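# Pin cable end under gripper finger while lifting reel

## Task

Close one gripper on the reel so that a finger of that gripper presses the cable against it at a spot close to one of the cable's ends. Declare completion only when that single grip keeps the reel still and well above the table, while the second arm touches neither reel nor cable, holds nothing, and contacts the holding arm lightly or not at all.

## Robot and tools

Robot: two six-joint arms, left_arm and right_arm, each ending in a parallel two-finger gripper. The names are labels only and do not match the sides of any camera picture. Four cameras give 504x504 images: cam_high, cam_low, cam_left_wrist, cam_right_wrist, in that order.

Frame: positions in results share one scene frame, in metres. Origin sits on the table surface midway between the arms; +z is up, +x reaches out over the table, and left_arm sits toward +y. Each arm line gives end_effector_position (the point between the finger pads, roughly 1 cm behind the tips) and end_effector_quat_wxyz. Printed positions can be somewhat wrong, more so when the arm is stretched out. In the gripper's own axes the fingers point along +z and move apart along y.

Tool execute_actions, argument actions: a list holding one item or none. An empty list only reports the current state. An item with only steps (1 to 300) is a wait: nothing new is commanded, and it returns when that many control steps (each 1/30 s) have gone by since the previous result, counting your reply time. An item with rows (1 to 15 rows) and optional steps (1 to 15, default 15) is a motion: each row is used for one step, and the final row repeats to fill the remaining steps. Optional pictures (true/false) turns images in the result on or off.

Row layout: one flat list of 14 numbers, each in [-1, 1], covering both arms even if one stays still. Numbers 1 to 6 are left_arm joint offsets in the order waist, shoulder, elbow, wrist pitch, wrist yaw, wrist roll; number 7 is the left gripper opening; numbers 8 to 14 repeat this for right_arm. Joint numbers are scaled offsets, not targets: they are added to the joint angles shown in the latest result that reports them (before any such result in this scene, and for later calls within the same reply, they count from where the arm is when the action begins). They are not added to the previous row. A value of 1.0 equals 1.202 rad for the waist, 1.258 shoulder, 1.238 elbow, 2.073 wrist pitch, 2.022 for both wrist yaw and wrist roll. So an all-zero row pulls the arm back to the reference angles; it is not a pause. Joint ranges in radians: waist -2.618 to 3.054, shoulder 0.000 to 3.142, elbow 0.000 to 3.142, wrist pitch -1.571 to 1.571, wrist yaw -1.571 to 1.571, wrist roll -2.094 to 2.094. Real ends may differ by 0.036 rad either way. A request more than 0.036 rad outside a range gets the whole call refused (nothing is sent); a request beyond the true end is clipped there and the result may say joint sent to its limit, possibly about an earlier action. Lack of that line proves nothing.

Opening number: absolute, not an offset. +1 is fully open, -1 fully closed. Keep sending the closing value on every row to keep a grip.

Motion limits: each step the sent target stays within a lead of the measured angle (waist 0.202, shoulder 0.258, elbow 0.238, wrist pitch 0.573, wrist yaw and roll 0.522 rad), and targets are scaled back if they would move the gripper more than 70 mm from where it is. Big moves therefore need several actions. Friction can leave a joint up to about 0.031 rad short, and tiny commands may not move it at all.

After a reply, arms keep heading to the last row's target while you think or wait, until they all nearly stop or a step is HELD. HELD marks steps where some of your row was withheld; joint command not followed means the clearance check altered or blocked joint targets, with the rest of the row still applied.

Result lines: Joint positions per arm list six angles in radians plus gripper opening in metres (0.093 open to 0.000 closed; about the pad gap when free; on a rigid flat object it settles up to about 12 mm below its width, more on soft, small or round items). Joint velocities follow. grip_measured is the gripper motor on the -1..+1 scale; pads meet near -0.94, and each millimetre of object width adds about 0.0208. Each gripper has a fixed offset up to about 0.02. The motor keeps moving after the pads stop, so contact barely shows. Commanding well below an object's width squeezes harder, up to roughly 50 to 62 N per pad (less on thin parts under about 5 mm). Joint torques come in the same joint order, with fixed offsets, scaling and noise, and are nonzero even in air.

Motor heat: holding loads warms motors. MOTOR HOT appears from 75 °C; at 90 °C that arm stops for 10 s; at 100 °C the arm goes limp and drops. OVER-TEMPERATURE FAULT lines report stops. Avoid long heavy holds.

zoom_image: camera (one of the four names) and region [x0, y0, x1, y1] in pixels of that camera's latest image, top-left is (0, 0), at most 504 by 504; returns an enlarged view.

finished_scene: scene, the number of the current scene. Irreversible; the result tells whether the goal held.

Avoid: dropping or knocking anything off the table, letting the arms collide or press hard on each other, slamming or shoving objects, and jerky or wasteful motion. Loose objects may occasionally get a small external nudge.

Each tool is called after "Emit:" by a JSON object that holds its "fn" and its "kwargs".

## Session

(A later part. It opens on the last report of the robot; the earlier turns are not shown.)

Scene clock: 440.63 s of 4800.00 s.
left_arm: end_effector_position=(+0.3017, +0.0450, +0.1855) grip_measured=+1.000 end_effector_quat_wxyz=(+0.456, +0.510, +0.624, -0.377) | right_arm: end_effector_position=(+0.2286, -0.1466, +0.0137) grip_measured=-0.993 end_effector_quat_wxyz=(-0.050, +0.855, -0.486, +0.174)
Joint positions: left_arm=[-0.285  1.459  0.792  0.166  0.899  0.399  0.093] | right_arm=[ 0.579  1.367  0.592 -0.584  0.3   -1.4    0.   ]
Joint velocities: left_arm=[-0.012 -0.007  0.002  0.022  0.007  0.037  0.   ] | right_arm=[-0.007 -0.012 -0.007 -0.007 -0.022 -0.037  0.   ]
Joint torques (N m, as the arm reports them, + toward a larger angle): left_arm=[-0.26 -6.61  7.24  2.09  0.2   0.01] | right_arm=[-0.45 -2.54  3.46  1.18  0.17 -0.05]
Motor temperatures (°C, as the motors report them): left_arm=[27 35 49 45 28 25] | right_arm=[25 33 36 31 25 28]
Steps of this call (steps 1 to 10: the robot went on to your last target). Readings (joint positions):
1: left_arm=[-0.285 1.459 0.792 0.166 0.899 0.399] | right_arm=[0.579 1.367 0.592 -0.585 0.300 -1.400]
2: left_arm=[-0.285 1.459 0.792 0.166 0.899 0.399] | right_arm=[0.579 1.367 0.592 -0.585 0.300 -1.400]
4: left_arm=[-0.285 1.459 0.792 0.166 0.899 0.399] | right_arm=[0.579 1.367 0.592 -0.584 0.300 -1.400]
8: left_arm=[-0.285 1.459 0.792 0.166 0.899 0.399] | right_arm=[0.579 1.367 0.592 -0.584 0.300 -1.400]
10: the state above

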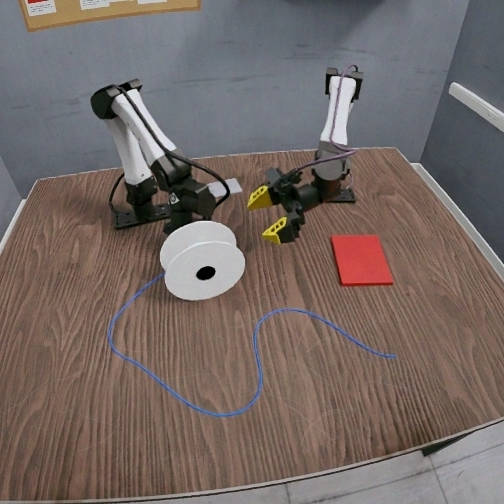

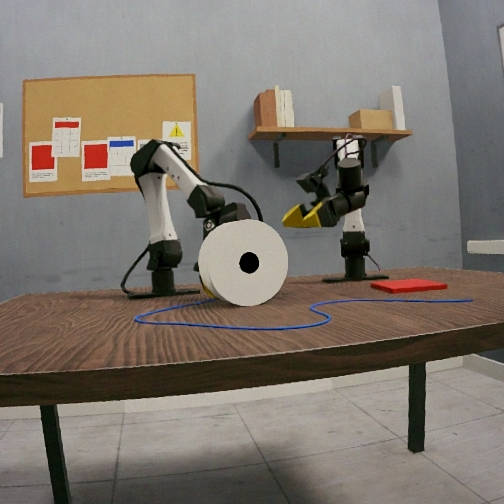

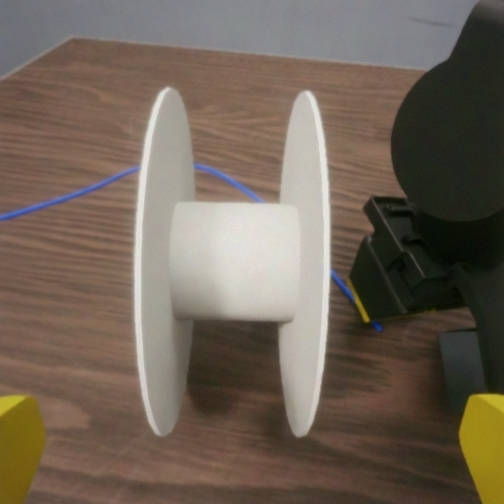

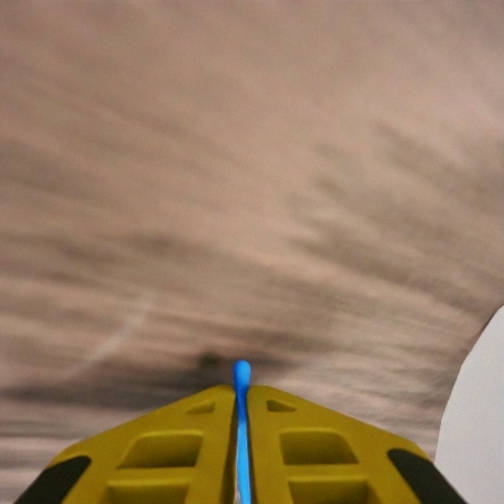

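Emit:
{"fn": "execute_actions", "kwargs": {"actions": [{"rows": [[0,0,0,0,0,0,1,0,-0.012,0.02,-0.008,0,0,-1],[0,0,0,0,0,0,1,0,-0.018,0.03,-0.02,0,0,-1],[0,0,0,0,0,0,1,0,-0.025,0.042,-0.036,0,0,-1],[0,0,0,0,0,0,1,0,-0.033,0.056,-0.054,0,0,-1],[0,0,0,0,0,0,1,0,-0.042,0.072,-0.073,0,0,-1],[0,0,0,0,0,0,1,0,-0.051,0.089,-0.093,0,0,-1],[0,0,0,0,0,0,1,0,-0.061,0.107,-0.113,0,0,-1],[0,0,0,0,0,0,1,0,-0.071,0.125,-0.133,0,0,-1],[0,0,0,0,0,0,1,0,-0.081,0.143,-0.152,0,0,-1],[0,0,0,0,0,0,1,0,-0.091,0.161,-0.17,0,0,-1],[0,0,0,0,0,0,1,0,-0.1,0.178,-0.186,0,0,-1],[0,0,0,0,0,0,1,0,-0.109,0.194,-0.199,0,0,-1],[0,0,0,0,0,0,1,0,-0.117,0.209,-0.208,0,0,-1],[0,0,0,0,0,0,1,0,-0.123,0.221,-0.213,0,0,-1],[0,0,0,0,0,0,1,0,-0.127,0.23,-0.215,0,0,-1]], "steps": 15}], "pictures": false}}

Emit:
{"fn": "execute_actions", "kwargs": {"actions": [{"steps": 15}]}}

Scene clock: 456.80 s of 4800.00 s.
left_arm: end_effector_position=(+0.3017, +0.0450, +0.1855) grip_measured=+1.000 end_effector_quat_wxyz=(+0.456, +0.510, +0.624, -0.377) | right_arm: end_effector_position=(+0.2348, -0.1409, +0.0958) grip_measured=-0.993 end_effector_quat_wxyz=(-0.071, +0.851, -0.488, +0.181)
Joint positions: left_arm=[-0.285  1.459  0.792  0.166  0.899  0.399  0.093] | right_arm=[ 0.579  1.234  0.837 -0.918  0.3   -1.4    0.   ]
Joint velocities: left_arm=[-0.012  0.002  0.007 -0.007  0.037 -0.007  0.   ] | right_arm=[-0.027 -0.271  0.452 -0.623  0.022  0.022  0.   ]
Joint torques (N m, as the arm reports them, + toward a larger angle): left_arm=[-0.24 -6.6   7.23  2.09  0.2   0.01] | right_arm=[-0.43 -5.74  7.07  0.86  0.19 -0.06]
Motor temperatures (°C, as the motors report them): left_arm=[27 35 49 45 28 25] | right_arm=[25 32 36 31 25 28]
Steps of this call (steps 1 to 15: the robot went on to your last target; steps 16 to 200: nothing new was sent; then 9.00 s passed at rest; steps 201 to 215: all 15 steps of this action). Readings (joint positions):
201: left_arm=[-0.285 1.459 0.792 0.166 0.899 0.399] | right_arm=[0.579 1.367 0.592 -0.584 0.300 -1.400]
202: left_arm=[-0.285 1.459 0.792 0.166 0.899 0.399] | right_arm=[0.579 1.367 0.594 -0.588 0.300 -1.400]
204: left_arm=[-0.285 1.459 0.792 0.166 0.899 0.399] | right_arm=[0.579 1.363 0.611 -0.616 0.300 -1.400]
208: left_arm=[-0.285 1.459 0.792 0.166 0.899 0.399] | right_arm=[0.579 1.322 0.685 -0.719 0.300 -1.400]
215: the state above

Scene clock: 457.30 s of 4800.00 s.
left_arm: end_effector_position=(+0.3017, +0.0450, +0.1855) grip_measured=+1.000 end_effector_quat_wxyz=(+0.456, +0.510, +0.624, -0.377) | right_arm: end_effector_position=(+0.2248, -0.1500, +0.1024) grip_measured=-0.993 end_effector_quat_wxyz=(-0.048, +0.855, -0.486, +0.174)
Joint positions: left_arm=[-0.285  1.459  0.792  0.166  0.899  0.399  0.093] | right_arm=[ 0.579  1.219  0.863 -1.009  0.3   -1.4    0.   ]
Joint velocities: left_arm=[-0.002 -0.007  0.002 -0.037 -0.051 -0.007  0.   ] | right_arm=[ 0.007  0.002 -0.012 -0.037 -0.051  0.022  0.   ]
Joint torques (N m, as the arm reports them, + toward a larger angle): left_arm=[-0.25 -6.59  7.23  2.09  0.2   0.01] | right_arm=[-0.45 -5.54  7.09  0.8   0.18 -0.06]
Motor temperatures (°C, as the motors report them): left_arm=[27 35 49 45 28 25] | right_arm=[25 32 36 31 25 28]
Steps of this call (steps 1 to 15: the robot went on to your last target). Readings (joint positions):
1: left_arm=[-0.285 1.459 0.792 0.166 0.899 0.399] | right_arm=[0.579 1.227 0.850 -0.935 0.300 -1.400]
2: left_arm=[-0.285 1.459 0.792 0.166 0.899 0.399] | right_arm=[0.579 1.221 0.858 -0.947 0.300 -1.400]
4: left_arm=[-0.285 1.459 0.792 0.166 0.899 0.399] | right_arm=[0.579 1.219 0.863 -0.965 0.300 -1.400]
8: left_arm=[-0.285 1.459 0.792 0.166 0.899 0.399] | right_arm=[0.579 1.219 0.863 -0.995 0.300 -1.400]
15: the state above

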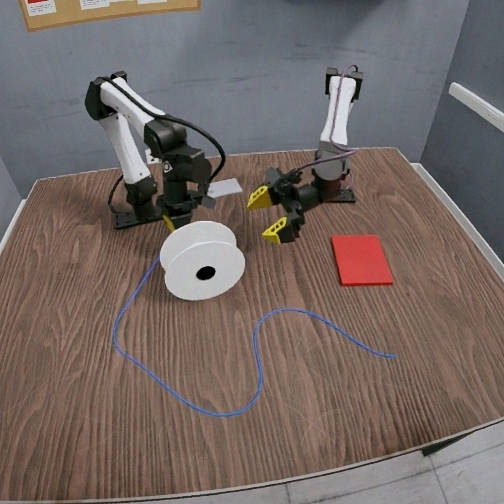

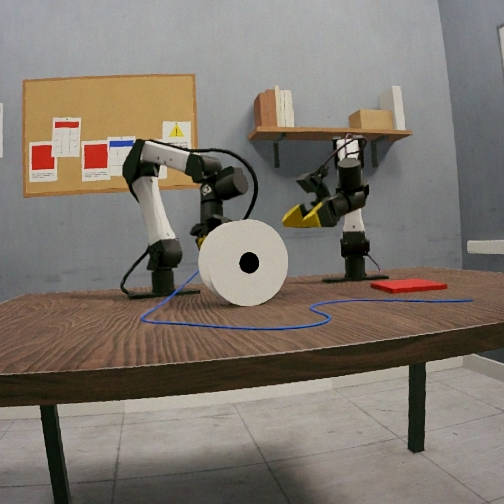

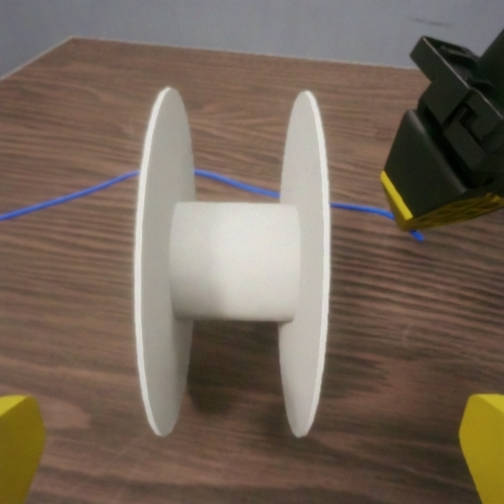

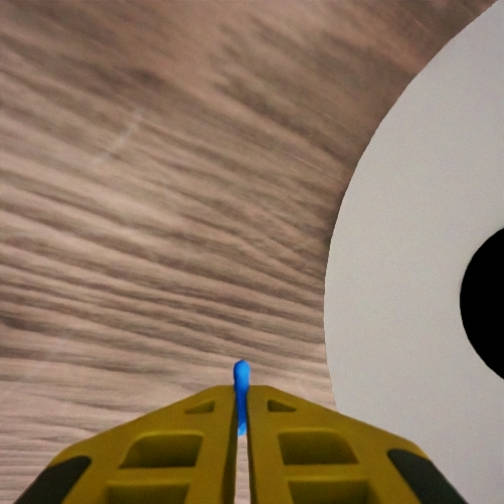

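Emit:
{"fn": "execute_actions", "kwargs": {"actions": [{"rows": [[0,0,0,0,0,0,1,-0.005,-0.015,0.015,0,-0.002,0.006,-1],[0,0,0,0,0,0,1,-0.012,-0.028,0.022,0,-0.004,0.015,-1],[0,0,0,0,0,0,1,-0.022,-0.043,0.031,0,-0.007,0.027,-1],[0,0,0,0,0,0,1,-0.035,-0.059,0.042,0,-0.01,0.042,-1],[0,0,0,0,0,0,1,-0.051,-0.075,0.055,0,-0.014,0.06,-1],[0,0,0,0,0,0,1,-0.069,-0.091,0.07,0,-0.018,0.08,-1],[0,0,0,0,0,0,1,-0.089,-0.106,0.087,0,-0.023,0.102,-1],[0,0,0,0,0,0,1,-0.111,-0.12,0.106,0,-0.028,0.126,-1],[0,0,0,0,0,0,1,-0.135,-0.133,0.127,0,-0.034,0.152,-1],[0,0,0,0,0,0,1,-0.161,-0.146,0.149,0,-0.04,0.18,-1],[0,0,0,0,0,0,1,-0.188,-0.158,0.172,0,-0.046,0.209,-1],[0,0,0,0,0,0,1,-0.216,-0.169,0.196,0,-0.052,0.239,-1],[0,0,0,0,0,0,1,-0.244,-0.18,0.22,0,-0.058,0.269,-1],[0,0,0,0,0,0,1,-0.272,-0.19,0.245,0,-0.064,0.3,-1],[0,0,0,0,0,0,1,-0.3,-0.2,0.27,0,-0.07,0.33,-1]], "steps": 15}], "pictures": false}}

Emit:
{"fn": "execute_actions", "kwargs": {"actions": [{"rows": [[0,0,0,0,0,0,1,-0.075,-0.03,0.075,0,-0.035,0.13,-1],[0,0,0,0,0,0,1,-0.103,-0.039,0.1,0,-0.041,0.16,-1],[0,0,0,0,0,0,1,-0.131,-0.048,0.125,0,-0.047,0.19,-1],[0,0,0,0,0,0,1,-0.159,-0.056,0.15,0,-0.053,0.22,-1],[0,0,0,0,0,0,1,-0.187,-0.064,0.175,0,-0.059,0.25,-1],[0,0,0,0,0,0,1,-0.215,-0.071,0.2,0,-0.065,0.28,-1],[0,0,0,0,0,0,1,-0.243,-0.078,0.225,0,-0.071,0.31,-1],[0,0,0,0,0,0,1,-0.27,-0.084,0.249,0,-0.077,0.338,-1],[0,0,0,0,0,0,1,-0.296,-0.09,0.272,0,-0.083,0.364,-1],[0,0,0,0,0,0,1,-0.32,-0.095,0.293,0,-0.089,0.388,-1],[0,0,0,0,0,0,1,-0.342,-0.1,0.312,0,-0.094,0.409,-1],[0,0,0,0,0,0,1,-0.361,-0.104,0.328,0,-0.099,0.427,-1],[0,0,0,0,0,0,1,-0.377,-0.107,0.342,0,-0.103,0.442,-1],[0,0,0,0,0,0,1,-0.39,-0.109,0.353,0,-0.107,0.453,-1],[0,0,0,0,0,0,1,-0.4,-0.11,0.36,0,-0.11,0.46,-1]], "steps": 15}], "pictures": false}}

Emit:
{"fn": "execute_actions", "kwargs": {"actions": [{"steps": 20}]}}

Scene clock: 577.80 s of 4800.00 s.
left_arm: end_effector_position=(+0.3017, +0.0450, +0.1855) grip_measured=+1.000 end_effector_quat_wxyz=(+0.456, +0.510, +0.624, -0.377) | right_arm: end_effector_position=(+0.2783, -0.1850, +0.2402) grip_measured=-0.993 end_effector_quat_wxyz=(+0.294, -0.582, +0.735, -0.184)
Joint positions: left_arm=[-0.285  1.459  0.792  0.166  0.899  0.399  0.093] | right_arm=[ 0.283  1.009  1.128 -1.009  0.213 -0.972  0.   ]
Joint velocities: left_arm=[0.002 0.012 0.007 0.022 0.022 0.022 0.   ] | right_arm=[-0.979 -0.359  0.857 -0.081 -0.286  1.546  0.   ]
Joint torques (N m, as the arm reports them, + toward a larger angle): left_arm=[-0.26 -6.6   7.24  2.09  0.2   0.02] | right_arm=[-0.82 -4.72  7.64  2.03  0.01  0.04]
Motor temperatures (°C, as the motors report them): left_arm=[27 36 50 46 28 25] | right_arm=[25 33 40 29 25 28]
Steps of this call (steps 1 to 15: the robot went on to your last target; steps 16 to 200: nothing new was sent; then 113.33 s passed at rest; steps 201 to 215: all 15 steps of this action). Readings (joint positions):
201: left_arm=[-0.285 1.459 0.792 0.166 0.899 0.399] | right_arm=[0.579 1.219 0.863 -1.012 0.300 -1.400]
202: left_arm=[-0.285 1.459 0.792 0.166 0.899 0.399] | right_arm=[0.579 1.217 0.863 -1.012 0.300 -1.397]
204: left_arm=[-0.285 1.459 0.792 0.166 0.899 0.399] | right_arm=[0.570 1.200 0.869 -1.012 0.296 -1.379]
208: left_arm=[-0.285 1.459 0.792 0.166 0.899 0.399] | right_arm=[0.498 1.125 0.931 -1.012 0.276 -1.288]
215: the state above

Scene clock: 578.30 s of 4800.00 s.
left_arm: end_effector_position=(+0.3017, +0.0450, +0.1855) grip_measured=+1.000 end_effector_quat_wxyz=(+0.456, +0.510, +0.624, -0.377) | right_arm: end_effector_position=(+0.2614, -0.2752, +0.4324) grip_measured=-0.993 end_effector_quat_wxyz=(+0.570, -0.067, +0.816, -0.077)
Joint positions: left_arm=[-0.285  1.459  0.792  0.166  0.899  0.399  0.093] | right_arm=[-0.164  0.885  1.54  -1.002  0.045 -0.201  0.   ]
Joint velocities: left_arm=[ 0.007  0.002  0.007 -0.007 -0.037 -0.037  0.   ] | right_arm=[-0.462 -0.164  0.452  0.037 -0.198  1.033  0.   ]
Joint torques (N m, as the arm reports them, + toward a larger angle): left_arm=[-0.26 -6.59  7.23  2.09  0.2   0.01] | right_arm=[-0.83 -0.25  5.51  2.54 -0.12  0.03]
Motor temperatures (°C, as the motors report them): left_arm=[27 36 50 46 28 25] | right_arm=[25 33 40 29 25 28]
Steps of this call (steps 1 to 15: all 15 steps of this action). Readings (joint positions):
1: left_arm=[-0.285 1.459 0.792 0.166 0.899 0.399] | right_arm=[0.251 0.998 1.158 -1.008 0.203 -0.922]
2: left_arm=[-0.285 1.459 0.792 0.166 0.899 0.399] | right_arm=[0.219 0.989 1.188 -1.008 0.191 -0.872]
4: left_arm=[-0.285 1.459 0.792 0.166 0.899 0.399] | right_arm=[0.156 0.973 1.246 -1.007 0.167 -0.766]
8: left_arm=[-0.285 1.459 0.792 0.166 0.899 0.399] | right_arm=[0.022 0.941 1.365 -1.005 0.120 -0.540]
15: the state above

Scene clock: 578.97 s of 4800.00 s.
left_arm: end_effector_position=(+0.3017, +0.0450, +0.1855) grip_measured=+1.000 end_effector_quat_wxyz=(+0.456, +0.510, +0.624, -0.377) | right_arm: end_effector_position=(+0.2556, -0.2735, +0.4438) grip_measured=-0.993 end_effector_quat_wxyz=(+0.588, -0.010, +0.808, -0.025)
Joint positions: left_arm=[-0.285  1.459  0.792  0.166  0.899  0.399  0.093] | right_arm=[-0.187  0.875  1.563 -0.999  0.003 -0.054  0.   ]
Joint velocities: left_arm=[-0.022  0.007 -0.007 -0.007  0.022  0.022  0.   ] | right_arm=[-0.002  0.002  0.007  0.007  0.007 -0.022  0.   ]
Joint torques (N m, as the arm reports them, + toward a larger angle): left_arm=[-0.25 -6.59  7.24  2.09  0.2   0.01] | right_arm=[-1.28  0.05  5.68  2.54 -0.1   0.04]
Motor temperatures (°C, as the motors report them): left_arm=[27 36 50 46 28 25] | right_arm=[25 33 40 29 25 28]
Steps of this call (steps 1 to 20: the robot went on to your last target). Readings (joint positions):
1: left_arm=[-0.285 1.459 0.792 0.166 0.899 0.399] | right_arm=[-0.176 0.880 1.552 -1.001 0.038 -0.170]
2: left_arm=[-0.285 1.459 0.792 0.166 0.899 0.399] | right_arm=[-0.183 0.877 1.559 -1.000 0.032 -0.146]
4: left_arm=[-0.285 1.459 0.792 0.166 0.899 0.399] | right_arm=[-0.187 0.875 1.563 -0.999 0.022 -0.112]
8: left_arm=[-0.285 1.459 0.792 0.166 0.899 0.399] | right_arm=[-0.187 0.875 1.563 -0.999 0.010 -0.077]
20: the state above

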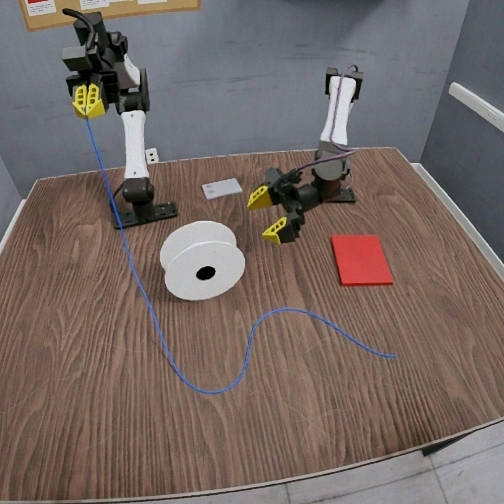

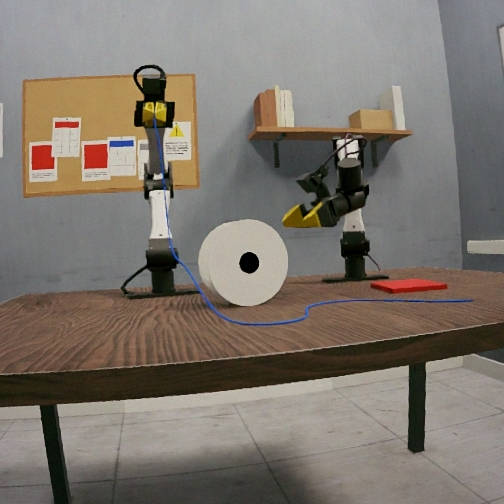

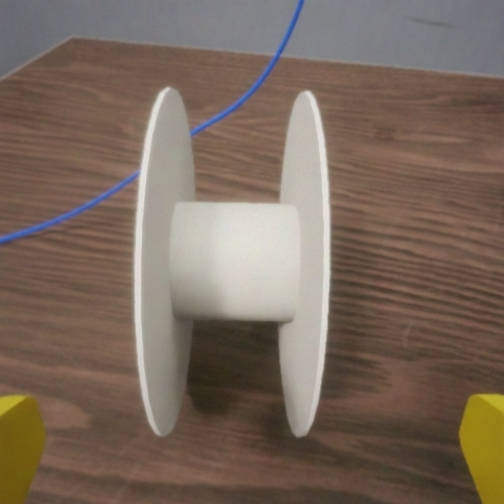

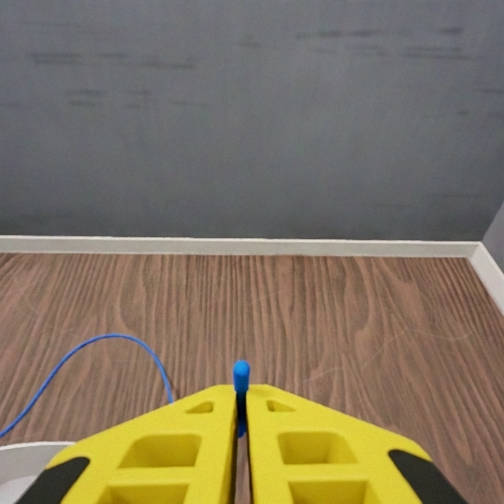

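Emit:
{"fn": "execute_actions", "kwargs": {"actions": [{"rows": [[0,0,0,0,0,0,1,-0.005,0,0.01,0.015,0,0.005,-1],[0,0,0,0,0,0,1,-0.012,0,0.01,0.035,0,0.01,-1],[0,0,0,0,0,0,1,-0.02,0,0.01,0.058,0,0.015,-1],[0,0,0,0,0,0,1,-0.029,0,0.01,0.083,0,0.02,-1],[0,0,0,0,0,0,1,-0.038,0,0.01,0.109,0,0.025,-1],[0,0,0,0,0,0,1,-0.048,0,0.01,0.135,0,0.03,-1],[0,0,0,0,0,0,1,-0.058,0,0.01,0.161,0,0.033,-1],[0,0,0,0,0,0,1,-0.068,0,0.01,0.187,0,0.033,-1],[0,0,0,0,0,0,1,-0.078,0,0.01,0.213,0,0.033,-1],[0,0,0,0,0,0,1,-0.088,0,0.01,0.239,0,0.033,-1],[0,0,0,0,0,0,1,-0.097,0,0.01,0.264,0,0.033,-1],[0,0,0,0,0,0,1,-0.106,0,0.01,0.287,0,0.033,-1],[0,0,0,0,0,0,1,-0.114,0,0.01,0.308,0,0.033,-1],[0,0,0,0,0,0,1,-0.12,0,0.01,0.325,0,0.033,-1],[0,0,0,0,0,0,1,-0.125,0,0.01,0.338,0,0.033,-1]], "steps": 15}], "pictures": false}}

Emit:
{"fn": "execute_actions", "kwargs": {"actions": [{"steps": 20}]}}

Scene clock: 609.23 s of 4800.00 s.
left_arm: end_effector_position=(+0.3017, +0.0450, +0.1855) grip_measured=+1.000 end_effector_quat_wxyz=(+0.456, +0.510, +0.624, -0.377) | right_arm: end_effector_position=(+0.2595, -0.3040, +0.5666) grip_measured=-0.993 end_effector_quat_wxyz=(+0.772, +0.049, +0.630, -0.062)
Joint positions: left_arm=[-0.285  1.459  0.792  0.166  0.899  0.399  0.093] | right_arm=[-0.315  0.875  1.563 -0.486  0.003 -0.003  0.   ]
Joint velocities: left_arm=[-0.002  0.007  0.007 -0.051  0.022 -0.007  0.   ] | right_arm=[-0.217 -0.002 -0.002  1.223 -0.037 -0.007  0.   ]
Joint torques (N m, as the arm reports them, + toward a larger angle): left_arm=[-0.25 -6.6   7.24  2.09  0.2   0.01] | right_arm=[-1.19  0.67  5.69  2.49  0.06  0.05]
Motor temperatures (°C, as the motors report them): left_arm=[27 36 50 46 28 25] | right_arm=[25 32 39 34 25 28]
Steps of this call (steps 1 to 15: the robot went on to your last target; steps 16 to 270: nothing new was sent; then 20.77 s passed at rest; steps 271 to 285: all 15 steps of this action). Readings (joint positions):
271: left_arm=[-0.285 1.459 0.792 0.166 0.899 0.399] | right_arm=[-0.187 0.875 1.563 -0.998 0.003 -0.053]
272: left_arm=[-0.285 1.459 0.792 0.166 0.899 0.399] | right_arm=[-0.187 0.875 1.563 -0.992 0.003 -0.051]
274: left_arm=[-0.285 1.459 0.792 0.166 0.899 0.399] | right_arm=[-0.196 0.875 1.563 -0.957 0.003 -0.045]
278: left_arm=[-0.285 1.459 0.792 0.166 0.899 0.399] | right_arm=[-0.239 0.875 1.563 -0.814 0.003 -0.021]
285: the state above

Scene clock: 609.90 s of 4800.00 s.
left_arm: end_effector_position=(+0.3017, +0.0450, +0.1855) grip_measured=+1.000 end_effector_quat_wxyz=(+0.456, +0.510, +0.624, -0.377) | right_arm: end_effector_position=(+0.2474, -0.3048, +0.6065) grip_measured=-0.993 end_effector_quat_wxyz=(+0.823, +0.048, +0.561, -0.069)
Joint positions: left_arm=[-0.285  1.459  0.792  0.166  0.899  0.399  0.093] | right_arm=[-0.326  0.875  1.563 -0.314  0.003  0.002  0.   ]
Joint velocities: left_arm=[-0.022 -0.007 -0.002 -0.022 -0.081 -0.066  0.   ] | right_arm=[-0.002 -0.007 -0.002 -0.022  0.007  0.007  0.   ]
Joint torques (N m, as the arm reports them, + toward a larger angle): left_arm=[-0.24 -6.6   7.24  2.09  0.2   0.01] | right_arm=[-1.29  0.87  5.49  2.44  0.06  0.03]
Motor temperatures (°C, as the motors report them): left_arm=[27 36 50 46 28 25] | right_arm=[25 32 39 34 25 28]
Steps of this call (steps 1 to 20: the robot went on to your last target). Readings (joint positions):
1: left_arm=[-0.285 1.459 0.792 0.166 0.899 0.399] | right_arm=[-0.321 0.875 1.563 -0.448 0.003 -0.002]
2: left_arm=[-0.285 1.459 0.792 0.166 0.899 0.399] | right_arm=[-0.324 0.875 1.563 -0.417 0.003 -0.001]
4: left_arm=[-0.285 1.459 0.792 0.166 0.899 0.399] | right_arm=[-0.326 0.875 1.563 -0.374 0.003 -0.000]
8: left_arm=[-0.285 1.459 0.792 0.166 0.899 0.399] | right_arm=[-0.326 0.875 1.563 -0.335 0.003 0.001]
20: the state above

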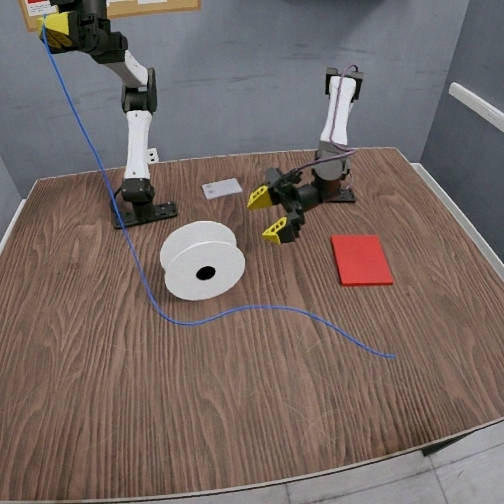

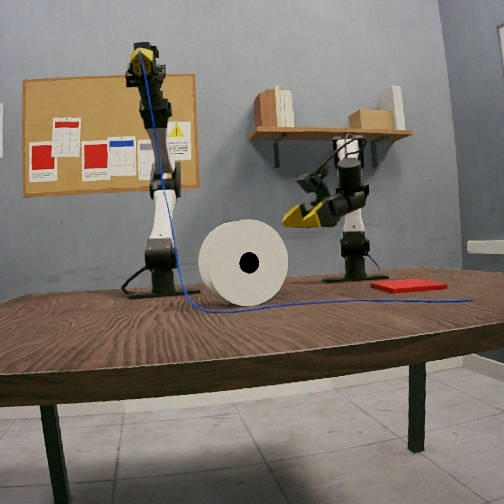

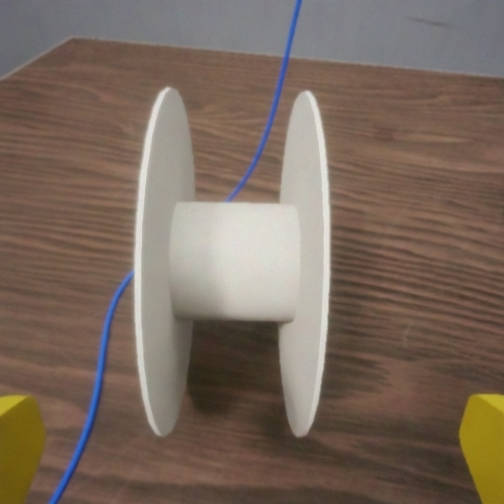

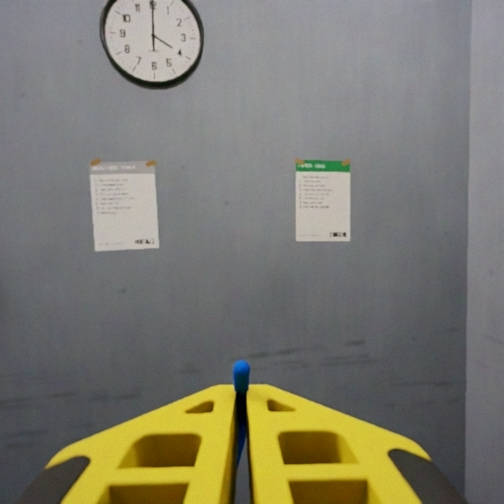

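Emit:
{"fn": "execute_actions", "kwargs": {"actions": [{"rows": [[0,0,0,0,0,0,1,0,-0.01,-0.02,-0.003,0,0,-1],[0,0,0,0,0,0,1,0,-0.02,-0.04,-0.006,0,0,-1],[0,0,0,0,0,0,1,0,-0.032,-0.065,-0.01,0,0,-1],[0,0,0,0,0,0,1,0,-0.046,-0.095,-0.014,0,0,-1],[0,0,0,0,0,0,1,0,-0.061,-0.127,-0.018,0,0,-1],[0,0,0,0,0,0,1,0,-0.077,-0.16,-0.022,0,0,-1],[0,0,0,0,0,0,1,0,-0.093,-0.194,-0.026,0,0,-1],[0,0,0,0,0,0,1,0,-0.109,-0.228,-0.03,0,0,-1],[0,0,0,0,0,0,1,0,-0.125,-0.262,-0.034,0,0,-1],[0,0,0,0,0,0,1,0,-0.141,-0.296,-0.038,0,0,-1],[0,0,0,0,0,0,1,0,-0.157,-0.33,-0.042,0,0,-1],[0,0,0,0,0,0,1,0,-0.173,-0.364,-0.046,0,0,-1],[0,0,0,0,0,0,1,0,-0.189,-0.398,-0.05,0,0,-1],[0,0,0,0,0,0,1,0,-0.205,-0.432,-0.053,0,0,-1],[0,0,0,0,0,0,1,0,-0.221,-0.466,-0.056,0,0,-1]], "steps": 15}], "pictures": false}}

Emit:
{"fn": "execute_actions", "kwargs": {"actions": [{"rows": [[0,0,0,0,0,0,1,0,-0.05,-0.1,-0.015,0,0,-1],[0,0,0,0,0,0,1,0,-0.066,-0.134,-0.015,0,0,-1],[0,0,0,0,0,0,1,0,-0.082,-0.168,-0.015,0,0,-1],[0,0,0,0,0,0,1,0,-0.098,-0.202,-0.015,0,0,-1],[0,0,0,0,0,0,1,0,-0.114,-0.236,-0.015,0,0,-1],[0,0,0,0,0,0,1,0,-0.13,-0.27,-0.015,0,0,-1],[0,0,0,0,0,0,1,0,-0.146,-0.304,-0.015,0,0,-1],[0,0,0,0,0,0,1,0,-0.162,-0.338,-0.015,0,0,-1],[0,0,0,0,0,0,1,0,-0.178,-0.37,-0.015,0,0,-1],[0,0,0,0,0,0,1,0,-0.193,-0.4,-0.015,0,0,-1],[0,0,0,0,0,0,1,0,-0.207,-0.428,-0.015,0,0,-1],[0,0,0,0,0,0,1,0,-0.219,-0.453,-0.015,0,0,-1],[0,0,0,0,0,0,1,0,-0.229,-0.474,-0.015,0,0,-1],[0,0,0,0,0,0,1,0,-0.237,-0.49,-0.015,0,0,-1],[0,0,0,0,0,0,1,0,-0.242,-0.5,-0.015,0,0,-1]], "steps": 15}], "pictures": false}}

Emit:
{"fn": "execute_actions", "kwargs": {"actions": [{"steps": 20}]}}

Scene clock: 629.73 s of 4800.00 s.
left_arm: end_effector_position=(+0.3017, +0.0450, +0.1855) grip_measured=+1.000 end_effector_quat_wxyz=(+0.456, +0.510, +0.624, -0.377) | right_arm: end_effector_position=(+0.2699, -0.3085, +0.4412) grip_measured=-0.993 end_effector_quat_wxyz=(+0.722, +0.059, +0.687, -0.060)
Joint positions: left_arm=[-0.285  1.459  0.792  0.166  0.899  0.399  0.093] | right_arm=[-0.326  0.651  1.077 -0.377  0.003  0.002  0.   ]
Joint velocities: left_arm=[ 0.027  0.002  0.002 -0.051 -0.022  0.037  0.   ] | right_arm=[ 0.007 -0.589 -1.223 -0.227 -0.051  0.037  0.   ]
Joint torques (N m, as the arm reports them, + toward a larger angle): left_arm=[-0.26 -6.62  7.24  2.1   0.2   0.01] | right_arm=[-0.48 -0.78  4.74  2.35  0.05 -0.08]
Motor temperatures (°C, as the motors report them): left_arm=[27 36 50 46 28 25] | right_arm=[25 31 39 34 25 28]
Steps of this call (steps 1 to 15: the robot went on to your last target; steps 16 to 290: nothing new was sent; then 9.67 s passed at rest; steps 291 to 305: all 15 steps of this action). Readings (joint positions):
291: left_arm=[-0.285 1.459 0.792 0.166 0.899 0.399] | right_arm=[-0.326 0.875 1.563 -0.313 0.003 0.002]
292: left_arm=[-0.285 1.459 0.792 0.166 0.899 0.399] | right_arm=[-0.326 0.873 1.559 -0.312 0.003 0.002]
294: left_arm=[-0.285 1.459 0.792 0.166 0.899 0.399] | right_arm=[-0.326 0.856 1.524 -0.310 0.003 0.002]
298: left_arm=[-0.285 1.459 0.792 0.166 0.899 0.399] | right_arm=[-0.326 0.785 1.376 -0.320 0.003 0.002]
305: the state above

Scene clock: 630.23 s of 4800.00 s.
left_arm: end_effector_position=(+0.3017, +0.0450, +0.1855) grip_measured=+1.000 end_effector_quat_wxyz=(+0.456, +0.510, +0.624, -0.377) | right_arm: end_effector_position=(+0.2632, -0.3074, +0.2339) grip_measured=-0.993 end_effector_quat_wxyz=(+0.599, +0.068, +0.797, -0.050)
Joint positions: left_arm=[-0.285  1.459  0.792  0.166  0.899  0.399  0.093] | right_arm=[-0.326  0.381  0.504 -0.405  0.003  0.002  0.   ]
Joint velocities: left_arm=[-0.007 -0.007  0.012 -0.022 -0.022  0.007  0.   ] | right_arm=[-0.012 -0.295 -0.642 -0.051  0.007  0.007  0.   ]
Joint torques (N m, as the arm reports them, + toward a larger angle): left_arm=[-0.26 -6.59  7.24  2.09  0.2   0.01] | right_arm=[-0.46 -0.57  6.42  2.75  0.05 -0.08]
Motor temperatures (°C, as the motors report them): left_arm=[27 36 50 46 28 25] | right_arm=[25 31 39 35 25 28]
Steps of this call (steps 1 to 15: all 15 steps of this action). Readings (joint positions):
1: left_arm=[-0.285 1.459 0.792 0.166 0.899 0.399] | right_arm=[-0.326 0.632 1.036 -0.383 0.003 0.002]
2: left_arm=[-0.285 1.459 0.792 0.166 0.899 0.399] | right_arm=[-0.326 0.615 0.996 -0.386 0.003 0.002]
4: left_arm=[-0.285 1.459 0.792 0.166 0.899 0.399] | right_arm=[-0.326 0.580 0.917 -0.389 0.003 0.002]
8: left_arm=[-0.285 1.459 0.792 0.166 0.899 0.399] | right_arm=[-0.326 0.499 0.750 -0.394 0.003 0.002]
15: the state above

Scene clock: 630.90 s of 4800.00 s.
left_arm: end_effector_position=(+0.3017, +0.0450, +0.1855) grip_measured=+1.000 end_effector_quat_wxyz=(+0.456, +0.510, +0.624, -0.377) | right_arm: end_effector_position=(+0.2613, -0.3071, +0.2201) grip_measured=-0.993 end_effector_quat_wxyz=(+0.588, +0.068, +0.804, -0.050)
Joint positions: left_arm=[-0.285  1.459  0.792  0.166  0.899  0.399  0.093] | right_arm=[-0.326  0.365  0.472 -0.414  0.003  0.002  0.   ]
Joint velocities: left_arm=[ 0.002 -0.022  0.002 -0.022 -0.007 -0.007  0.   ] | right_arm=[ 0.002 -0.002 -0.002 -0.037 -0.081 -0.11   0.   ]
Joint torques (N m, as the arm reports them, + toward a larger angle): left_arm=[-0.24 -6.59  7.24  2.09  0.2   0.01] | right_arm=[-0.46 -0.63  5.99  2.73  0.05 -0.08]
Motor temperatures (°C, as the motors report them): left_arm=[27 36 50 46 28 25] | right_arm=[25 31 39 35 25 28]
Steps of this call (steps 1 to 20: the robot went on to your last target). Readings (joint positions):
1: left_arm=[-0.285 1.459 0.792 0.166 0.899 0.399] | right_arm=[-0.326 0.374 0.487 -0.409 0.003 0.002]
2: left_arm=[-0.285 1.459 0.792 0.166 0.899 0.399] | right_arm=[-0.326 0.371 0.477 -0.413 0.003 0.002]
4: left_arm=[-0.285 1.459 0.792 0.166 0.899 0.399] | right_arm=[-0.326 0.369 0.472 -0.415 0.003 0.002]
8: left_arm=[-0.285 1.459 0.792 0.166 0.899 0.399] | right_arm=[-0.326 0.366 0.472 -0.414 0.003 0.002]
20: the state above

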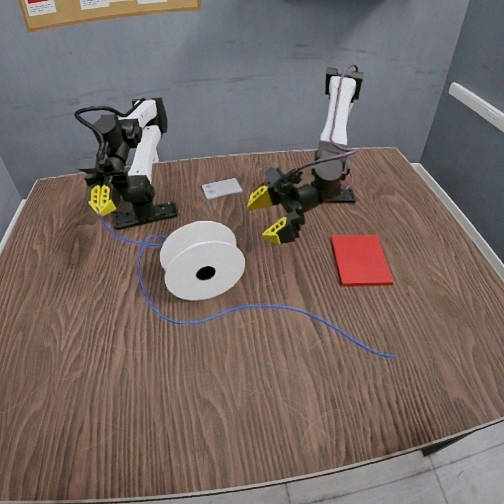

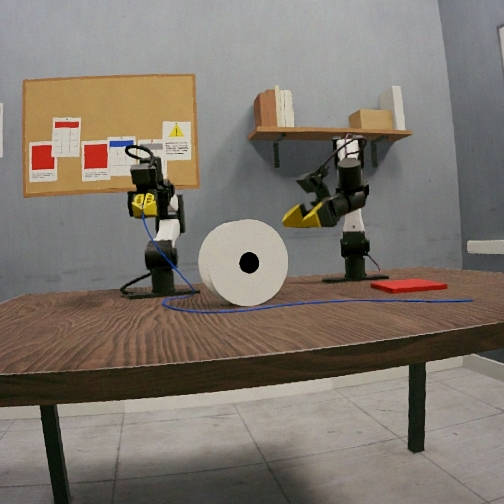

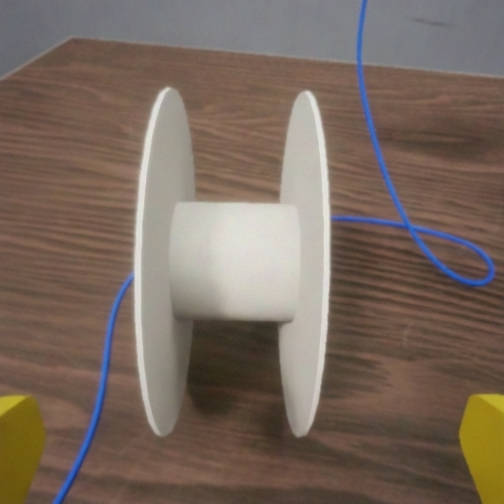

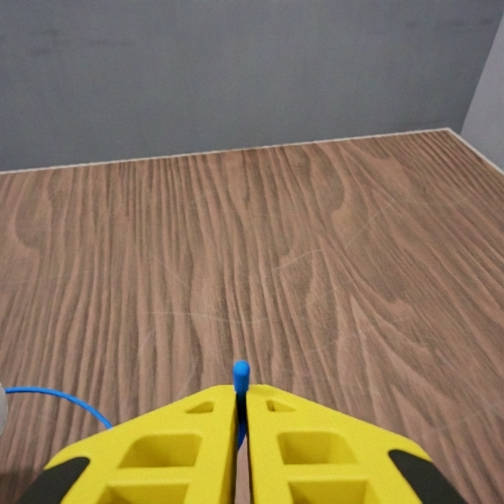

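Emit:
{"fn": "execute_actions", "kwargs": {"actions": [{"rows": [[0,0,0,0,0,0,1,0.015,0,0,0,0,0,-1],[0,0,0,0,0,0,1,0.04,0,0,0,0,0,-1],[0,0,0,0,0,0,1,0.075,0,0,0,0,0,-1],[0,0,0,0,0,0,1,0.118,0,0,0,0,0,-1],[0,0,0,0,0,0,1,0.166,0,0,0,0,0,-1],[0,0,0,0,0,0,1,0.218,0,0,0,0,0,-1],[0,0,0,0,0,0,1,0.272,0,0,0,0,0,-1],[0,0,0,0,0,0,1,0.326,0,0,0,0,0,-1],[0,0,0,0,0,0,1,0.38,0,0,0,0,0,-1],[0,0,0,0,0,0,1,0.434,0,0,0,0,0,-1],[0,0,0,0,0,0,1,0.486,0,0,0,0,0,-1],[0,0,0,0,0,0,1,0.535,0,0,0,0,0,-1],[0,0,0,0,0,0,1,0.58,0,0,0,0,0,-1],[0,0,0,0,0,0,1,0.62,0,0,0,0,0,-1],[0,0,0,0,0,0,1,0.651,0,0,0,0,0,-1]], "steps": 15}], "pictures": false}}

Emit:
{"fn": "execute_actions", "kwargs": {"actions": [{"steps": 8}], "pictures": false}}

Emit:
{"fn": "execute_actions", "kwargs": {"actions": [{"rows": [[0,0,0,0,0,0,1,0,0.01,0,0.012,0,0,-1],[0,0,0,0,0,0,1,0,0.02,0,0.024,0,0,-1],[0,0,0,0,0,0,1,0,0.032,0,0.037,0,0,-1],[0,0,0,0,0,0,1,0,0.046,0,0.05,0,0,-1],[0,0,0,0,0,0,1,0,0.062,0,0.063,0,0,-1],[0,0,0,0,0,0,1,0,0.079,0,0.076,0,0,-1],[0,0,0,0,0,0,1,0,0.097,0,0.089,0,0,-1],[0,0,0,0,0,0,1,0,0.115,0,0.101,0,0,-1],[0,0,0,0,0,0,1,0,0.133,0,0.112,0,0,-1],[0,0,0,0,0,0,1,0,0.151,0,0.121,0,0,-1],[0,0,0,0,0,0,1,0,0.169,0,0.128,0,0,-1],[0,0,0,0,0,0,1,0,0.186,0,0.133,0,0,-1],[0,0,0,0,0,0,1,0,0.201,0,0.136,0,0,-1],[0,0,0,0,0,0,1,0,0.214,0,0.136,0,0,-1],[0,0,0,0,0,0,1,0,0.223,0,0.136,0,0,-1]], "steps": 15}], "pictures": false}}

Emit:
{"fn": "execute_actions", "kwargs": {"actions": [{"steps": 20}]}}

Scene clock: 651.57 s of 4800.00 s.
left_arm: end_effector_position=(+0.3017, +0.0450, +0.1855) grip_measured=+1.000 end_effector_quat_wxyz=(+0.456, +0.510, +0.624, -0.377) | right_arm: end_effector_position=(+0.2311, -0.1437, +0.2201) grip_measured=-0.993 end_effector_quat_wxyz=(+0.570, -0.212, +0.779, +0.156)
Joint positions: left_arm=[-0.285  1.459  0.792  0.166  0.899  0.399  0.093] | right_arm=[ 0.376  0.365  0.472 -0.414  0.003  0.002  0.   ]
Joint velocities: left_arm=[ 0.032 -0.007 -0.012 -0.066  0.022 -0.007  0.   ] | right_arm=[ 1.375 -0.002 -0.007  0.022  0.022 -0.007  0.   ]
Joint torques (N m, as the arm reports them, + toward a larger angle): left_arm=[-0.26 -6.6   7.25  2.09  0.2   0.01] | right_arm=[-0.78  1.19  6.97  2.68  0.06 -0.06]
Motor temperatures (°C, as the motors report them): left_arm=[27 36 50 46 28 25] | right_arm=[25 31 39 36 25 28]
Steps of this call (steps 1 to 15: the robot went on to your last target; steps 16 to 200: nothing new was sent; then 13.50 s passed at rest; steps 201 to 215: all 15 steps of this action). Readings (joint positions):
201: left_arm=[-0.285 1.459 0.792 0.166 0.899 0.399] | right_arm=[-0.325 0.365 0.472 -0.414 0.003 0.002]
202: left_arm=[-0.285 1.459 0.792 0.166 0.899 0.399] | right_arm=[-0.318 0.365 0.472 -0.414 0.003 0.002]
204: left_arm=[-0.285 1.459 0.792 0.166 0.899 0.399] | right_arm=[-0.268 0.365 0.472 -0.414 0.006 0.002]
208: left_arm=[-0.285 1.459 0.792 0.166 0.899 0.399] | right_arm=[-0.050 0.365 0.472 -0.414 0.008 0.002]
215: the state above

Scene clock: 651.83 s of 4800.00 s.
left_arm: end_effector_position=(+0.3017, +0.0450, +0.1855) grip_measured=+1.000 end_effector_quat_wxyz=(+0.456, +0.510, +0.624, -0.377) | right_arm: end_effector_position=(+0.2215, -0.1287, +0.2201) grip_measured=-0.993 end_effector_quat_wxyz=(+0.563, -0.241, +0.770, +0.177)
Joint positions: left_arm=[-0.285  1.459  0.792  0.166  0.899  0.399  0.093] | right_arm=[ 0.448  0.365  0.472 -0.414  0.001  0.002  0.   ]
Joint velocities: left_arm=[-0.007  0.002 -0.002  0.007  0.037 -0.022  0.   ] | right_arm=[-0.017  0.007 -0.002 -0.037 -0.11  -0.051  0.   ]
Joint torques (N m, as the arm reports them, + toward a larger angle): left_arm=[-0.25 -6.59  7.21  2.09  0.2   0.01] | right_arm=[ 0.19  1.25  6.94  2.67  0.06 -0.08]
Motor temperatures (°C, as the motors report them): left_arm=[27 36 50 46 28 25] | right_arm=[25 31 39 36 25 28]
Steps of this call (steps 1 to 8: the robot went on to your last target). Readings (joint positions):
1: left_arm=[-0.285 1.459 0.792 0.166 0.899 0.399] | right_arm=[0.415 0.365 0.472 -0.414 0.001 0.002]
2: left_arm=[-0.285 1.459 0.792 0.166 0.899 0.399] | right_arm=[0.436 0.365 0.472 -0.414 0.001 0.002]
4: left_arm=[-0.285 1.459 0.792 0.166 0.899 0.399] | right_arm=[0.448 0.365 0.472 -0.414 0.001 0.002]
8: the state above

Scene clock: 652.33 s of 4800.00 s.
left_arm: end_effector_position=(+0.3017, +0.0450, +0.1855) grip_measured=+1.000 end_effector_quat_wxyz=(+0.456, +0.510, +0.624, -0.377) | right_arm: end_effector_position=(+0.2562, -0.1046, +0.2156) grip_measured=-0.993 end_effector_quat_wxyz=(+0.561, -0.241, +0.772, +0.176)
Joint positions: left_arm=[-0.285  1.459  0.792  0.166  0.899  0.399  0.093] | right_arm=[ 0.448  0.604  0.472 -0.183  0.001  0.002  0.   ]
Joint velocities: left_arm=[ 0.012 -0.002 -0.012  0.022 -0.007 -0.007  0.   ] | right_arm=[ 0.002  0.491 -0.022  0.315 -0.022 -0.037  0.   ]
Joint torques (N m, as the arm reports them, + toward a larger angle): left_arm=[-0.26 -6.62  7.24  2.09  0.2   0.01] | right_arm=[-0.45  0.72  7.37  2.81  0.05 -0.08]
Motor temperatures (°C, as the motors report them): left_arm=[27 36 50 46 28 25] | right_arm=[25 31 39 36 25 28]
Steps of this call (steps 1 to 15: all 15 steps of this action). Readings (joint positions):
1: left_arm=[-0.285 1.459 0.792 0.166 0.899 0.399] | right_arm=[0.448 0.365 0.472 -0.413 0.001 0.002]
2: left_arm=[-0.285 1.459 0.792 0.166 0.899 0.399] | right_arm=[0.448 0.365 0.472 -0.409 0.001 0.002]
4: left_arm=[-0.285 1.459 0.792 0.166 0.899 0.399] | right_arm=[0.448 0.376 0.472 -0.385 0.001 0.002]
8: left_arm=[-0.285 1.459 0.792 0.166 0.899 0.399] | right_arm=[0.448 0.452 0.472 -0.306 0.001 0.002]
15: the state above

Scene clock: 653.00 s of 4800.00 s.
left_arm: end_effector_position=(+0.3017, +0.0450, +0.1855) grip_measured=+1.000 end_effector_quat_wxyz=(+0.456, +0.510, +0.624, -0.377) | right_arm: end_effector_position=(+0.2607, -0.1015, +0.2173) grip_measured=-0.993 end_effector_quat_wxyz=(+0.565, -0.240, +0.769, +0.177)
Joint positions: left_arm=[-0.285  1.459  0.792  0.166  0.899  0.399  0.093] | right_arm=[ 0.448  0.63   0.472 -0.145  0.001  0.002  0.   ]
Joint velocities: left_arm=[ 0.007  0.012  0.002 -0.051 -0.022 -0.051  0.   ] | right_arm=[-0.007 -0.007 -0.002 -0.037  0.022 -0.037  0.   ]
Joint torques (N m, as the arm reports them, + toward a larger angle): left_arm=[-0.26 -6.6   7.24  2.09  0.2   0.01] | right_arm=[-0.46  0.89  7.31  2.82  0.05 -0.08]
Motor temperatures (°C, as the motors report them): left_arm=[27 36 50 46 28 25] | right_arm=[25 31 39 37 25 28]
Steps of this call (steps 1 to 20: the robot went on to your last target). Readings (joint positions):
1: left_arm=[-0.285 1.459 0.792 0.166 0.899 0.399] | right_arm=[0.448 0.618 0.472 -0.176 0.001 0.002]
2: left_arm=[-0.285 1.459 0.792 0.166 0.899 0.399] | right_arm=[0.448 0.626 0.472 -0.172 0.001 0.002]
4: left_arm=[-0.285 1.459 0.792 0.166 0.899 0.399] | right_arm=[0.448 0.630 0.472 -0.166 0.001 0.002]
8: left_arm=[-0.285 1.459 0.792 0.166 0.899 0.399] | right_arm=[0.448 0.630 0.472 -0.152 0.001 0.002]
20: the state above

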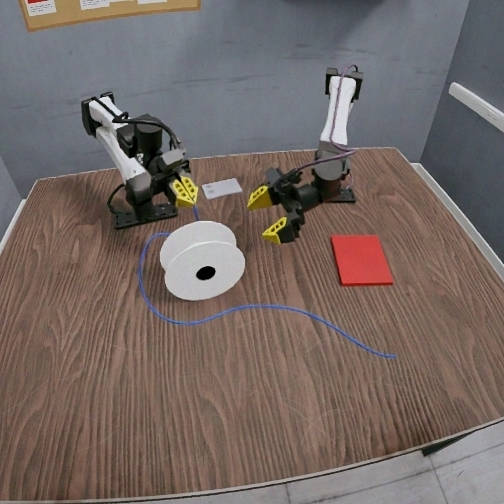

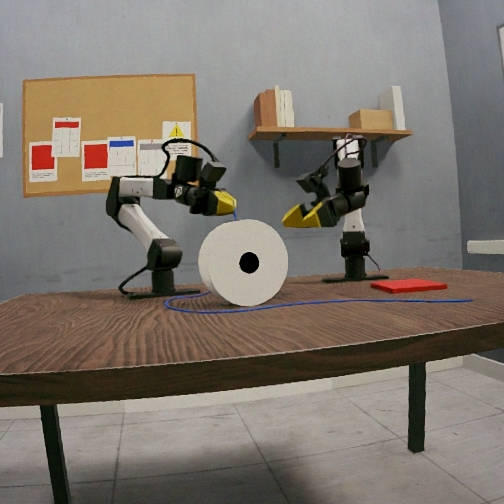

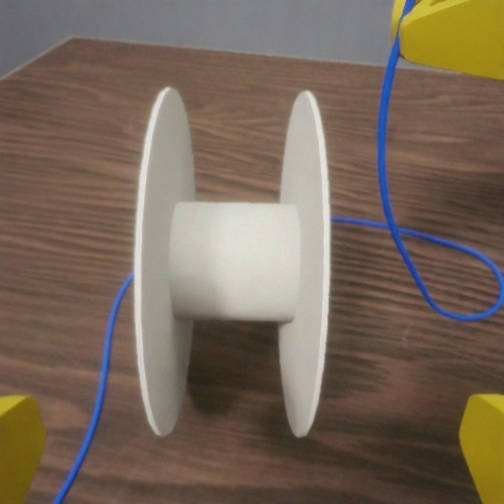

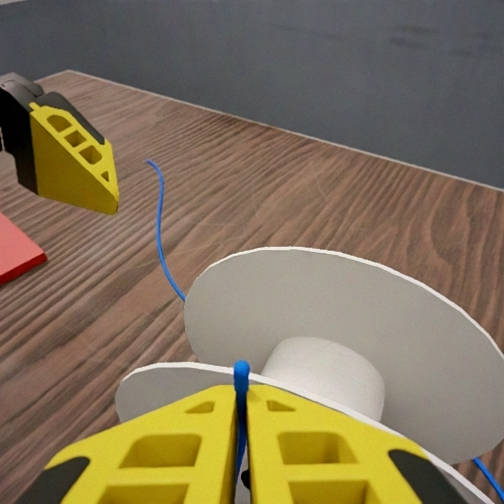

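Emit:
{"fn": "zoom_image", "kwargs": {"camera": "cam_low", "region": [170, 170, 330, 320]}}

Emit:
{"fn": "zoom_image", "kwargs": {"camera": "cam_high", "region": [130, 160, 290, 310]}}

Region (170, 170, 330, 320) of cam_low's 504x504 image, scaled by 3.150, with more detail than that image has; it fills the top 472 rows of this view, and the rest is white.

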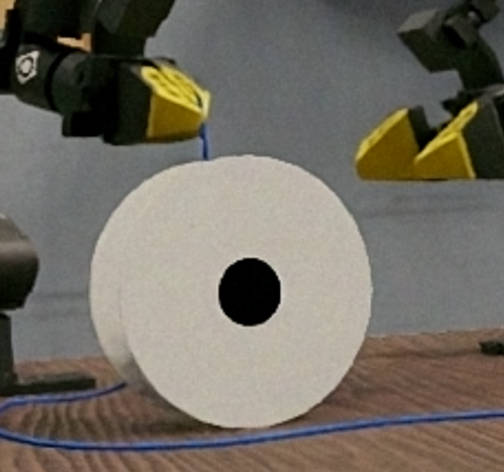

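Region (130, 160, 290, 310) of cam_high's 504x504 image, scaled by 3.150, with more detail than that image has; it fills the top 472 rows of this view, and the rest is white.

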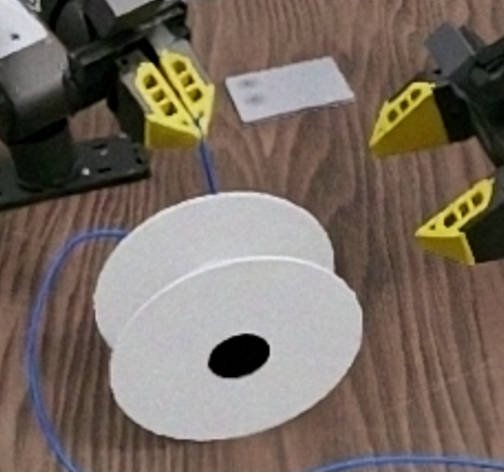

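Emit:
{"fn": "execute_actions", "kwargs": {"actions": [{"rows": [[0,0,0,0,0,0,1,0,0,0,0.02,0,0,-1],[0,0,0,0,0,0,1,0,0,0,0.045,0,0,-1],[0,0,0,0,0,0,1,0,0.008,-0.011,0.072,0,0,-1],[0,0,0,0,0,0,1,0,0.016,-0.022,0.1,0,0,-1],[0,0,0,0,0,0,1,0,0.024,-0.034,0.127,0,0,-1],[0,0,0,0,0,0,1,0,0.033,-0.046,0.153,0,0,-1],[0,0,0,0,0,0,1,0,0.042,-0.058,0.177,0,0,-1],[0,0,0,0,0,0,1,0,0.051,-0.071,0.198,0,0,-1],[0,0,0,0,0,0,1,0,0.06,-0.084,0.215,0,0,-1],[0,0,0,0,0,0,1,0,0.069,-0.097,0.227,0,0,-1],[0,0,0,0,0,0,1,0,0.078,-0.109,0.2355,0,0,-1],[0,0,0,0,0,0,1,0,0.087,-0.121,0.2355,0,0,-1],[0,0,0,0,0,0,1,0,0.095,-0.132,0.2355,0,0,-1],[0,0,0,0,0,0,1,0,0.102,-0.142,0.2355,0,0,-1],[0,0,0,0,0,0,1,0,0.108,-0.15,0.2355,0,0,-1]], "steps": 15}], "pictures": false}}

Emit:
{"fn": "execute_actions", "kwargs": {"actions": [{"steps": 20}]}}

Scene clock: 717.27 s of 4800.00 s.
left_arm: end_effector_position=(+0.3017, +0.0450, +0.1855) grip_measured=+1.000 end_effector_quat_wxyz=(+0.456, +0.510, +0.624, -0.377) | right_arm: end_effector_position=(+0.2803, -0.0879, +0.2209) grip_measured=-0.993 end_effector_quat_wxyz=(+0.634, -0.223, +0.714, +0.199)
Joint positions: left_arm=[-0.285  1.459  0.792  0.166  0.899  0.399  0.093] | right_arm=[0.448 0.732 0.331 0.283 0.001 0.002 0.   ]
Joint velocities: left_arm=[-0.012 -0.002 -0.007 -0.081 -0.022 -0.066  0.   ] | right_arm=[-0.007  0.295 -0.403  0.359  0.066 -0.022  0.   ]
Joint torques (N m, as the arm reports them, + toward a larger angle): left_arm=[-0.25 -6.6   7.26  2.09  0.2   0.01] | right_arm=[-0.45  0.23  5.96  2.85  0.05 -0.08]
Motor temperatures (°C, as the motors report them): left_arm=[27 36 51 46 28 25] | right_arm=[25 31 41 40 25 28]
Steps of this call (steps 1 to 15: the robot went on to your last target; steps 16 to 200: nothing new was sent; then 57.10 s passed at rest; steps 201 to 215: all 15 steps of this action). Readings (joint positions):
201: left_arm=[-0.285 1.459 0.792 0.166 0.899 0.399] | right_arm=[0.448 0.630 0.472 -0.142 0.001 0.002]
202: left_arm=[-0.285 1.459 0.792 0.166 0.899 0.399] | right_arm=[0.448 0.630 0.472 -0.133 0.001 0.002]
204: left_arm=[-0.285 1.459 0.792 0.166 0.899 0.399] | right_arm=[0.448 0.630 0.471 -0.089 0.001 0.002]
208: left_arm=[-0.285 1.459 0.792 0.166 0.899 0.399] | right_arm=[0.448 0.651 0.440 0.085 0.001 0.002]
215: the state above

Scene clock: 717.93 s of 4800.00 s.
left_arm: end_effector_position=(+0.3017, +0.0450, +0.1855) grip_measured=+1.000 end_effector_quat_wxyz=(+0.456, +0.510, +0.624, -0.377) | right_arm: end_effector_position=(+0.2812, -0.0872, +0.2127) grip_measured=-0.993 end_effector_quat_wxyz=(+0.633, -0.223, +0.714, +0.199)
Joint positions: left_arm=[-0.285  1.459  0.792  0.166  0.899  0.399  0.093] | right_arm=[0.448 0.75  0.303 0.329 0.001 0.002 0.   ]
Joint velocities: left_arm=[-0.017 -0.002  0.012  0.066 -0.022 -0.022  0.   ] | right_arm=[ 0.012 -0.002 -0.017 -0.022 -0.051 -0.066  0.   ]
Joint torques (N m, as the arm reports them, + toward a larger angle): left_arm=[-0.25 -6.6   7.24  2.09  0.2   0.02] | right_arm=[-0.46  0.05  6.14  2.85  0.05 -0.08]
Motor temperatures (°C, as the motors report them): left_arm=[27 36 51 46 28 25] | right_arm=[25 31 41 40 25 28]
Steps of this call (steps 1 to 20: the robot went on to your last target). Readings (joint positions):
1: left_arm=[-0.285 1.459 0.792 0.166 0.899 0.399] | right_arm=[0.448 0.740 0.319 0.290 0.001 0.002]
2: left_arm=[-0.285 1.459 0.792 0.166 0.899 0.399] | right_arm=[0.448 0.746 0.310 0.292 0.001 0.002]
4: left_arm=[-0.285 1.459 0.792 0.166 0.899 0.399] | right_arm=[0.448 0.750 0.303 0.297 0.001 0.002]
8: left_arm=[-0.285 1.459 0.792 0.166 0.899 0.399] | right_arm=[0.448 0.750 0.303 0.315 0.001 0.002]
20: the state above

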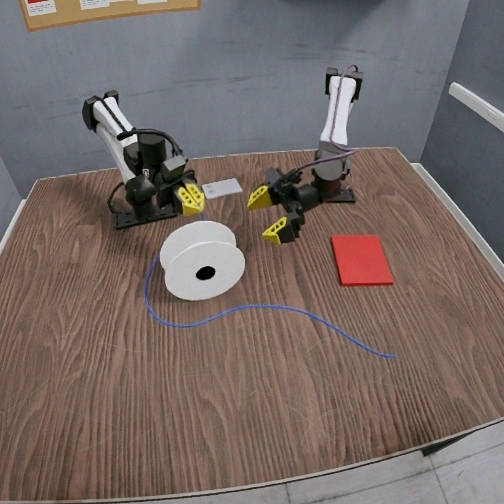

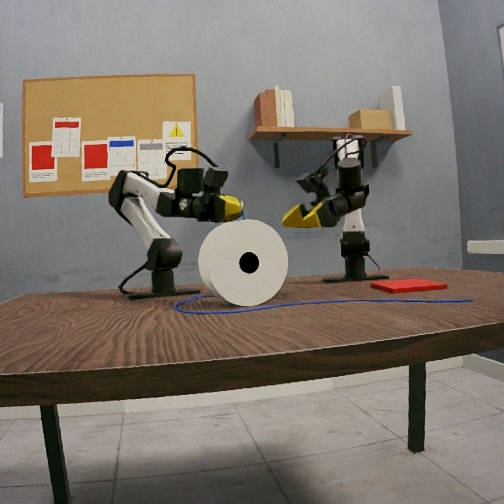

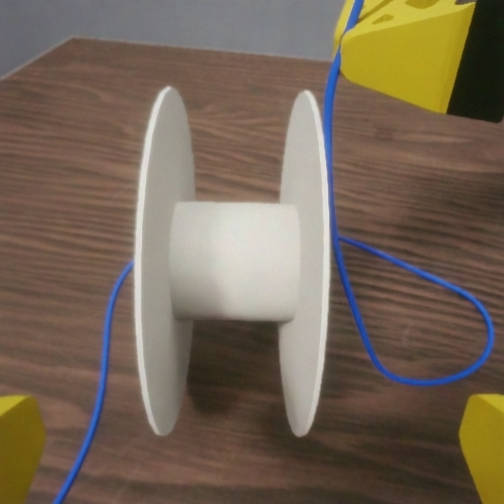

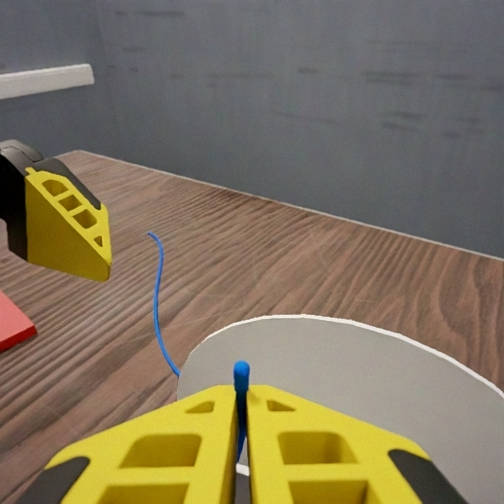

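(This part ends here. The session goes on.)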